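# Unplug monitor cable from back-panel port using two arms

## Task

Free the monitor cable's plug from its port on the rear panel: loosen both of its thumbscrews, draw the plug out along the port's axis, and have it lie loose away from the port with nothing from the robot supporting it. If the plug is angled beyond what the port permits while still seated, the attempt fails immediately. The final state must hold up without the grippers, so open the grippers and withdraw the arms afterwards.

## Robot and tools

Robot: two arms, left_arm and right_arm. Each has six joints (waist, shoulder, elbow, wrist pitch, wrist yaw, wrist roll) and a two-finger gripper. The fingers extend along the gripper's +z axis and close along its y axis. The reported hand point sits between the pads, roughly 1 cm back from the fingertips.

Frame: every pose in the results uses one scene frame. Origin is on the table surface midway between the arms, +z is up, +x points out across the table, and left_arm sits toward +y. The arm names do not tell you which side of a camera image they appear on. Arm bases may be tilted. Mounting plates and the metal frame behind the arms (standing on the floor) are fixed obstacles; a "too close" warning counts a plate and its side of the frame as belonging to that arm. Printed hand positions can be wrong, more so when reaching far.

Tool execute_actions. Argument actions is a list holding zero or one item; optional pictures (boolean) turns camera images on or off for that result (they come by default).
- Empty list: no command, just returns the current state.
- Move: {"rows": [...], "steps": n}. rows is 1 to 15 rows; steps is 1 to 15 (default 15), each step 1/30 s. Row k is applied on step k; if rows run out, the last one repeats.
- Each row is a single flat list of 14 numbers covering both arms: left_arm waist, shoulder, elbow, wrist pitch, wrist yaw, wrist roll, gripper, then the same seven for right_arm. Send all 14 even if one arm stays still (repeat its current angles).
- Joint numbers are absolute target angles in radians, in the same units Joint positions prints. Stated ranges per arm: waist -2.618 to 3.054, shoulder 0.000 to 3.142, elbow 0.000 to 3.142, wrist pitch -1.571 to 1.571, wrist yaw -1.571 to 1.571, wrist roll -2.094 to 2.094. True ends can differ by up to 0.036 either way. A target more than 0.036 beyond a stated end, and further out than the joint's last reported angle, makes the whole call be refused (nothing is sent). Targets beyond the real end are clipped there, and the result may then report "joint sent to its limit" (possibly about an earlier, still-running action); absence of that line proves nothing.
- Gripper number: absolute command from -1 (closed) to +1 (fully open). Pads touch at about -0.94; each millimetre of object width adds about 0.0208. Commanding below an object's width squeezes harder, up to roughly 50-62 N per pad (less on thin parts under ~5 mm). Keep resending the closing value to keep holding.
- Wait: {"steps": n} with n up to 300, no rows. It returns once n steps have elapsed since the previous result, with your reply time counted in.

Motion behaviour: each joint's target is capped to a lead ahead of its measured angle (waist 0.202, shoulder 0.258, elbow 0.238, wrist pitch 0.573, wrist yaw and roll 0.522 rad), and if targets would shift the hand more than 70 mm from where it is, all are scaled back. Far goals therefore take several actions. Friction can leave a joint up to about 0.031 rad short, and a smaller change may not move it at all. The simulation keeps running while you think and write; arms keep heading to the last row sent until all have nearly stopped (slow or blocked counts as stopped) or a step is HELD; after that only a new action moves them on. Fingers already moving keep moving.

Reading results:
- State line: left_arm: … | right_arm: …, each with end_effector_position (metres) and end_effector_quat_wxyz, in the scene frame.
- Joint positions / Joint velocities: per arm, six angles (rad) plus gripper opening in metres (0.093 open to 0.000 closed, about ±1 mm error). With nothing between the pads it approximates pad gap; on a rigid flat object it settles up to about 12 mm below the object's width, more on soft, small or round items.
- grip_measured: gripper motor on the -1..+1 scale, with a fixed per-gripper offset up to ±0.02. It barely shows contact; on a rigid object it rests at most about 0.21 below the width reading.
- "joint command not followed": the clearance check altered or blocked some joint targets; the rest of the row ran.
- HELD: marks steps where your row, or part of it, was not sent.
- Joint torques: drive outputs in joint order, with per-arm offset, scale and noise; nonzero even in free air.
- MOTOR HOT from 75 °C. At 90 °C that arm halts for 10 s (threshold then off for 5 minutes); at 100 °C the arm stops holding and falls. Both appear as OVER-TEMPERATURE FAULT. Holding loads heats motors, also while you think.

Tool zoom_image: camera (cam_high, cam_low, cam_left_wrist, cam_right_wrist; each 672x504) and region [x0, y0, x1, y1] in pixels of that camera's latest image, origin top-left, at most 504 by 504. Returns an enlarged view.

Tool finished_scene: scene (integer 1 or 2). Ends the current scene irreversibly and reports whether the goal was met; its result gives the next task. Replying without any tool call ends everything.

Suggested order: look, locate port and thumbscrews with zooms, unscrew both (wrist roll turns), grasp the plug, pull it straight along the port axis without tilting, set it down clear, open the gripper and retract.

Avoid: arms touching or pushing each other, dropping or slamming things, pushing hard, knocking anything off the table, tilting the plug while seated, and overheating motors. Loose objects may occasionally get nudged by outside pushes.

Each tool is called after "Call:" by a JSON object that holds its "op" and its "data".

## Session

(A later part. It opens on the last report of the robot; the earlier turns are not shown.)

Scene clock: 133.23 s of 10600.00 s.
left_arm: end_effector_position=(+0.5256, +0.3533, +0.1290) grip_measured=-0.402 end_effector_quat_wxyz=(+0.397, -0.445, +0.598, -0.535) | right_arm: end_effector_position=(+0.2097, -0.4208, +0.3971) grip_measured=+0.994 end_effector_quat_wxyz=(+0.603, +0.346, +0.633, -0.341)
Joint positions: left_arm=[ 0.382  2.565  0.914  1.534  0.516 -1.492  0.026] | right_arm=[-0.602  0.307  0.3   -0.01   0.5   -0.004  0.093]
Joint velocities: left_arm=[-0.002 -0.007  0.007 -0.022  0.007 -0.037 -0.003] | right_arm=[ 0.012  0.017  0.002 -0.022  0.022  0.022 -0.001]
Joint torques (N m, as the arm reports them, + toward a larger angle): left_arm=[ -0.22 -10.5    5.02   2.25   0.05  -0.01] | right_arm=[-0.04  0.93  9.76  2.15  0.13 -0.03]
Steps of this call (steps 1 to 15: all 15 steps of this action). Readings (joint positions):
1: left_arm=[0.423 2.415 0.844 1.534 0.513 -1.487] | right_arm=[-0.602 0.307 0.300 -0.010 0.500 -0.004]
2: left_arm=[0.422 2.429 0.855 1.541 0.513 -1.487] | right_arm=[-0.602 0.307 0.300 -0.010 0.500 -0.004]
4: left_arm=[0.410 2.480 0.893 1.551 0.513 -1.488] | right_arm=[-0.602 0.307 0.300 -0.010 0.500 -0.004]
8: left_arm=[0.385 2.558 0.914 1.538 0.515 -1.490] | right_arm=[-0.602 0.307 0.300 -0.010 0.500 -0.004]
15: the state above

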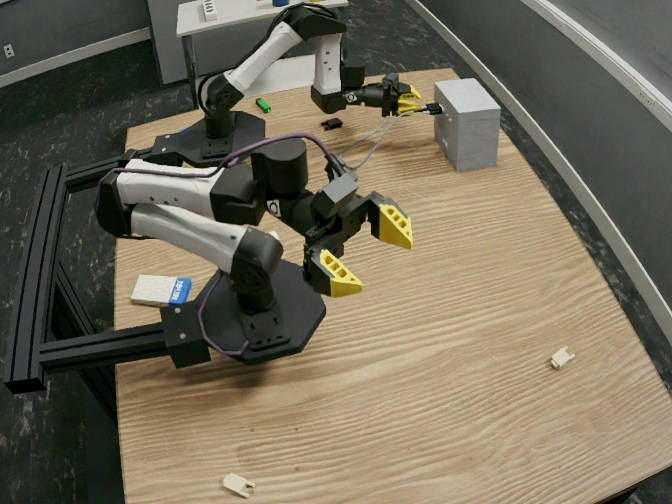

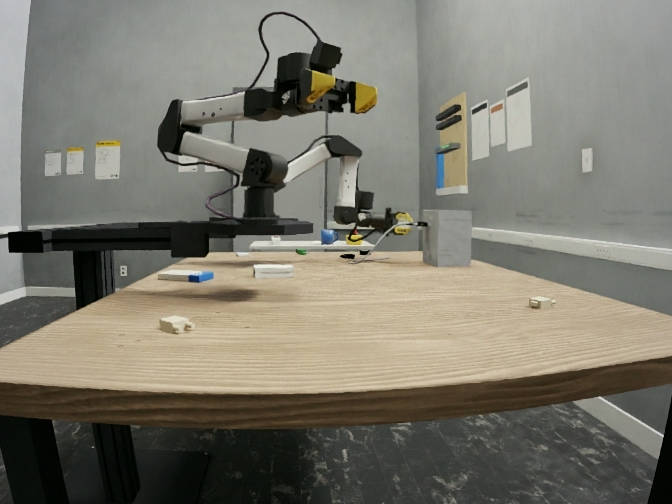

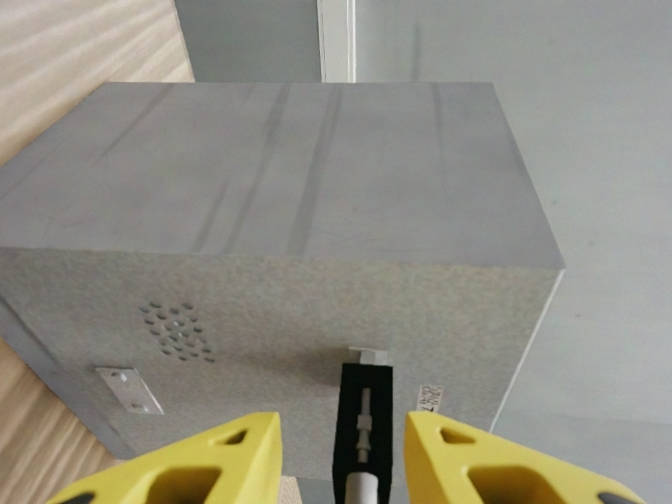

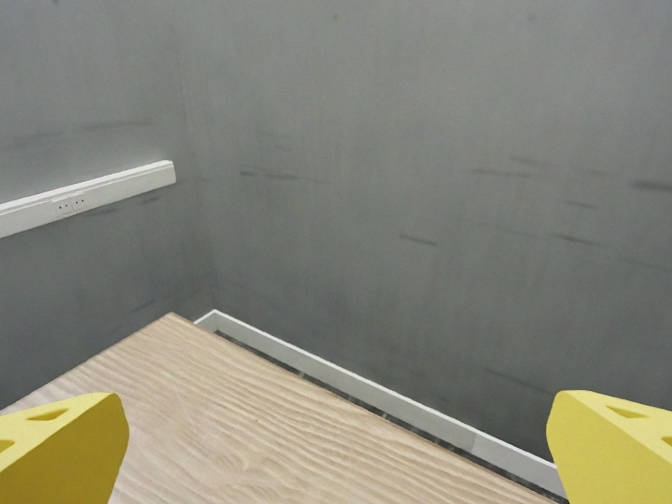

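Call:
{"op": "execute_actions", "data": {"actions": [{"rows":[[0.365,2.565,0.92,1.56,0.52,-1.5,-0.4,-0.6,0.3,0.3,0,0.5,0,1],[0.355,2.565,0.92,1.56,0.52,-1.5,-0.4,-0.6,0.3,0.3,0,0.5,0,1],[0.345,2.565,0.92,1.56,0.52,-1.5,-0.4,-0.6,0.3,0.3,0,0.5,0,1],[0.335,2.565,0.92,1.56,0.52,-1.5,-0.4,-0.6,0.3,0.3,0,0.5,0,1],[0.325,2.565,0.92,1.56,0.52,-1.5,-0.4,-0.6,0.3,0.3,0,0.5,0,1],[0.318,2.565,0.92,1.56,0.52,-1.5,-0.4,-0.6,0.3,0.3,0,0.5,0,1]]}]}}

Call:
{"op": "execute_actions", "data": {"actions": [{"rows":[[0.318,2.565,0.92,1.56,0.52,-0.75,-0.56,-0.6,0.3,0.3,0,0.5,0,1]]}]}}

Scene clock: 136.67 s of 10600.00 s.
left_arm: end_effector_position=(+0.5270, +0.3208, +0.1332) grip_measured=-0.402 end_effector_quat_wxyz=(+0.385, -0.420, +0.610, -0.551) | right_arm: end_effector_position=(+0.2097, -0.4208, +0.3971) grip_measured=+0.994 end_effector_quat_wxyz=(+0.603, +0.346, +0.633, -0.341)
Joint positions: left_arm=[ 0.319  2.565  0.914  1.551  0.518 -1.492  0.026] | right_arm=[-0.602  0.307  0.3   -0.01   0.5   -0.004  0.093]
Joint velocities: left_arm=[ 0.002  0.012 -0.002 -0.051 -0.051 -0.007 -0.   ] | right_arm=[ 0.007 -0.007 -0.002 -0.007  0.037 -0.051  0.   ]
Joint torques (N m, as the arm reports them, + toward a larger angle): left_arm=[  0.04 -10.56   3.74   2.28   0.04  -0.01] | right_arm=[-0.23  1.09 10.01  2.14  0.16  0.04]
Steps of this call (steps 1 to 15: the robot went on to your last target; steps 16 to 88: nothing new was sent; steps 89 to 103: all 15 steps of this action). Readings (joint positions):
89: left_arm=[0.381 2.565 0.914 1.536 0.516 -1.492] | right_arm=[-0.602 0.307 0.300 -0.010 0.500 -0.004]
90: left_arm=[0.379 2.565 0.914 1.539 0.516 -1.492] | right_arm=[-0.602 0.307 0.300 -0.010 0.500 -0.004]
92: left_arm=[0.367 2.565 0.914 1.544 0.516 -1.492] | right_arm=[-0.602 0.307 0.300 -0.010 0.500 -0.004]
96: left_arm=[0.327 2.565 0.914 1.549 0.517 -1.492] | right_arm=[-0.602 0.307 0.300 -0.010 0.500 -0.004]
103: the state above

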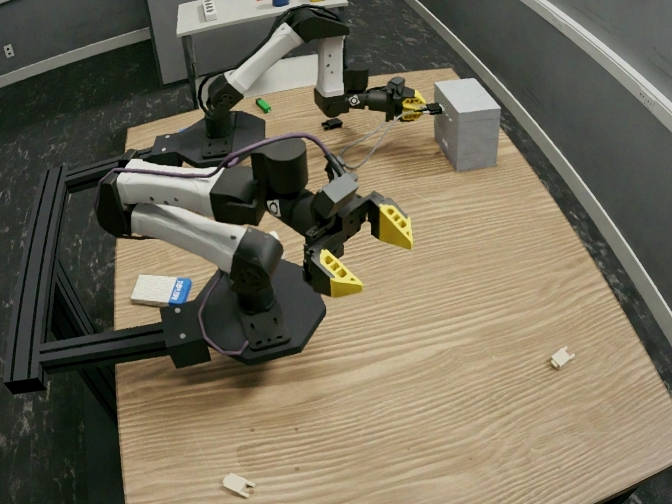

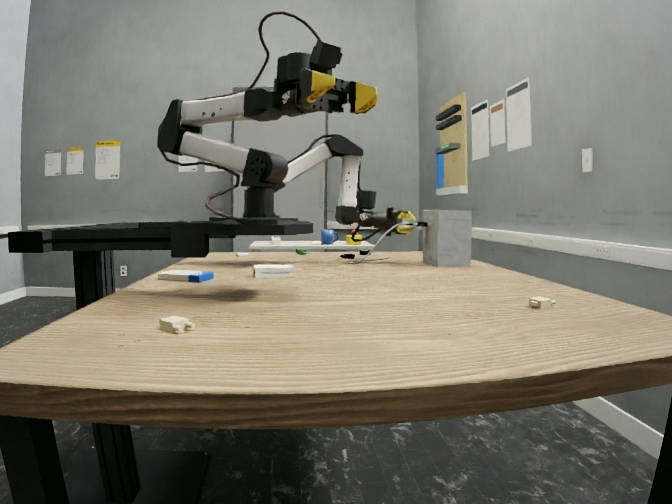

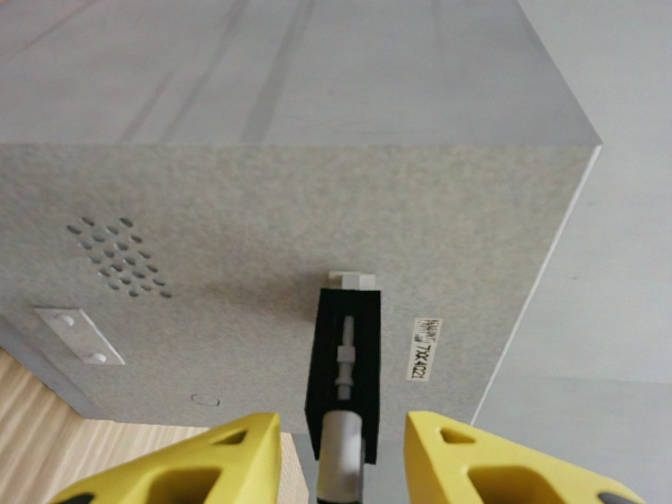

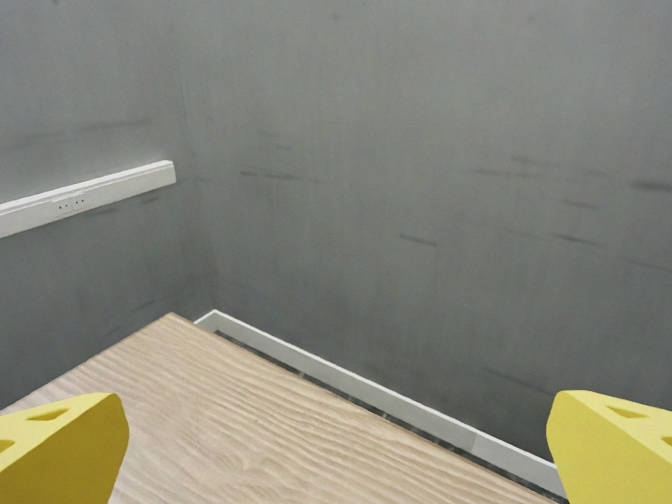

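Scene clock: 137.17 s of 10600.00 s.
left_arm: end_effector_position=(+0.5272, +0.3208, +0.1347) grip_measured=-0.558 end_effector_quat_wxyz=(+0.554, -0.183, +0.715, -0.385) | right_arm: end_effector_position=(+0.2097, -0.4208, +0.3971) grip_measured=+0.994 end_effector_quat_wxyz=(+0.603, +0.346, +0.633, -0.341)
Joint positions: left_arm=[ 0.319  2.565  0.914  1.558  0.518 -0.788  0.018] | right_arm=[-0.602  0.307  0.3   -0.01   0.5   -0.004  0.093]
Joint velocities: left_arm=[-0.022 -0.002 -0.007  0.051 -0.007  0.242 -0.   ] | right_arm=[-0.017  0.002  0.002 -0.007 -0.081 -0.007  0.   ]
Joint torques (N m, as the arm reports them, + toward a larger angle): left_arm=[ -0.03 -10.45   3.61   2.25   0.01   0.2 ] | right_arm=[-0.21  1.14  9.94  2.18  0.13 -0.02]
Steps of this call (steps 1 to 15: all 15 steps of this action). Readings (joint positions):
1: left_arm=[0.319 2.565 0.914 1.550 0.518 -1.409] | right_arm=[-0.602 0.307 0.300 -0.010 0.500 -0.004]
2: left_arm=[0.319 2.565 0.914 1.551 0.518 -1.309] | right_arm=[-0.602 0.307 0.300 -0.010 0.500 -0.004]
4: left_arm=[0.319 2.565 0.914 1.552 0.518 -1.120] | right_arm=[-0.602 0.307 0.300 -0.010 0.500 -0.004]
8: left_arm=[0.319 2.565 0.914 1.553 0.518 -0.905] | right_arm=[-0.602 0.307 0.300 -0.010 0.500 -0.004]
15: the state above

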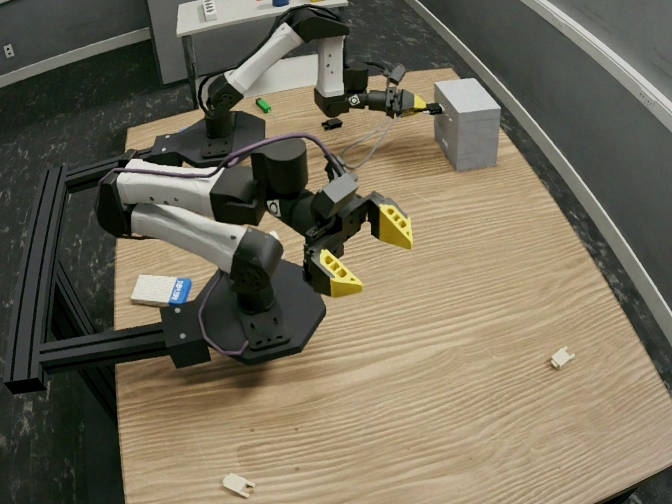

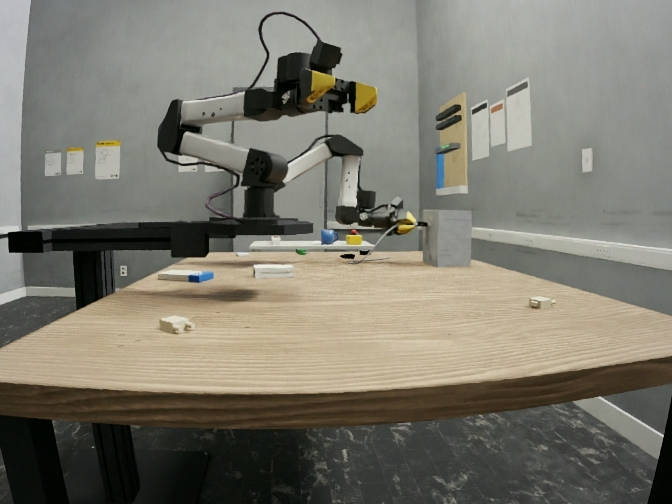

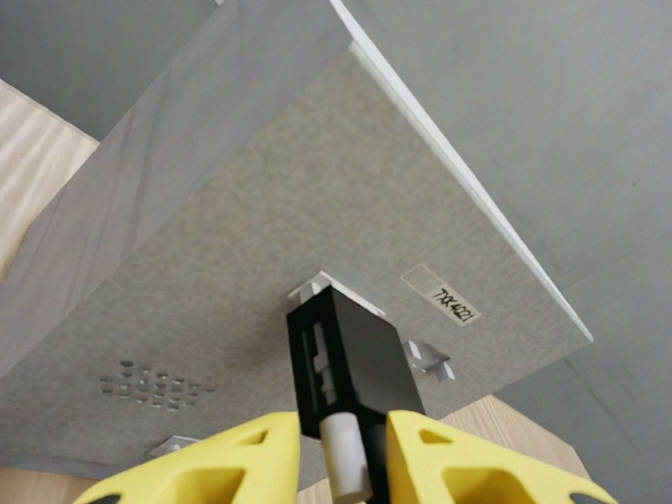

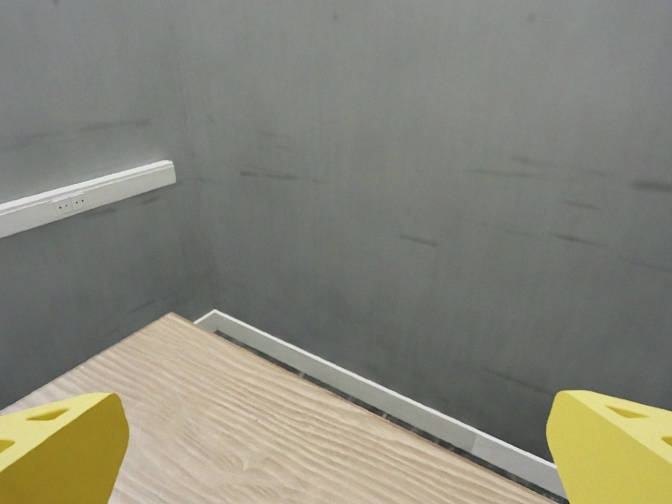

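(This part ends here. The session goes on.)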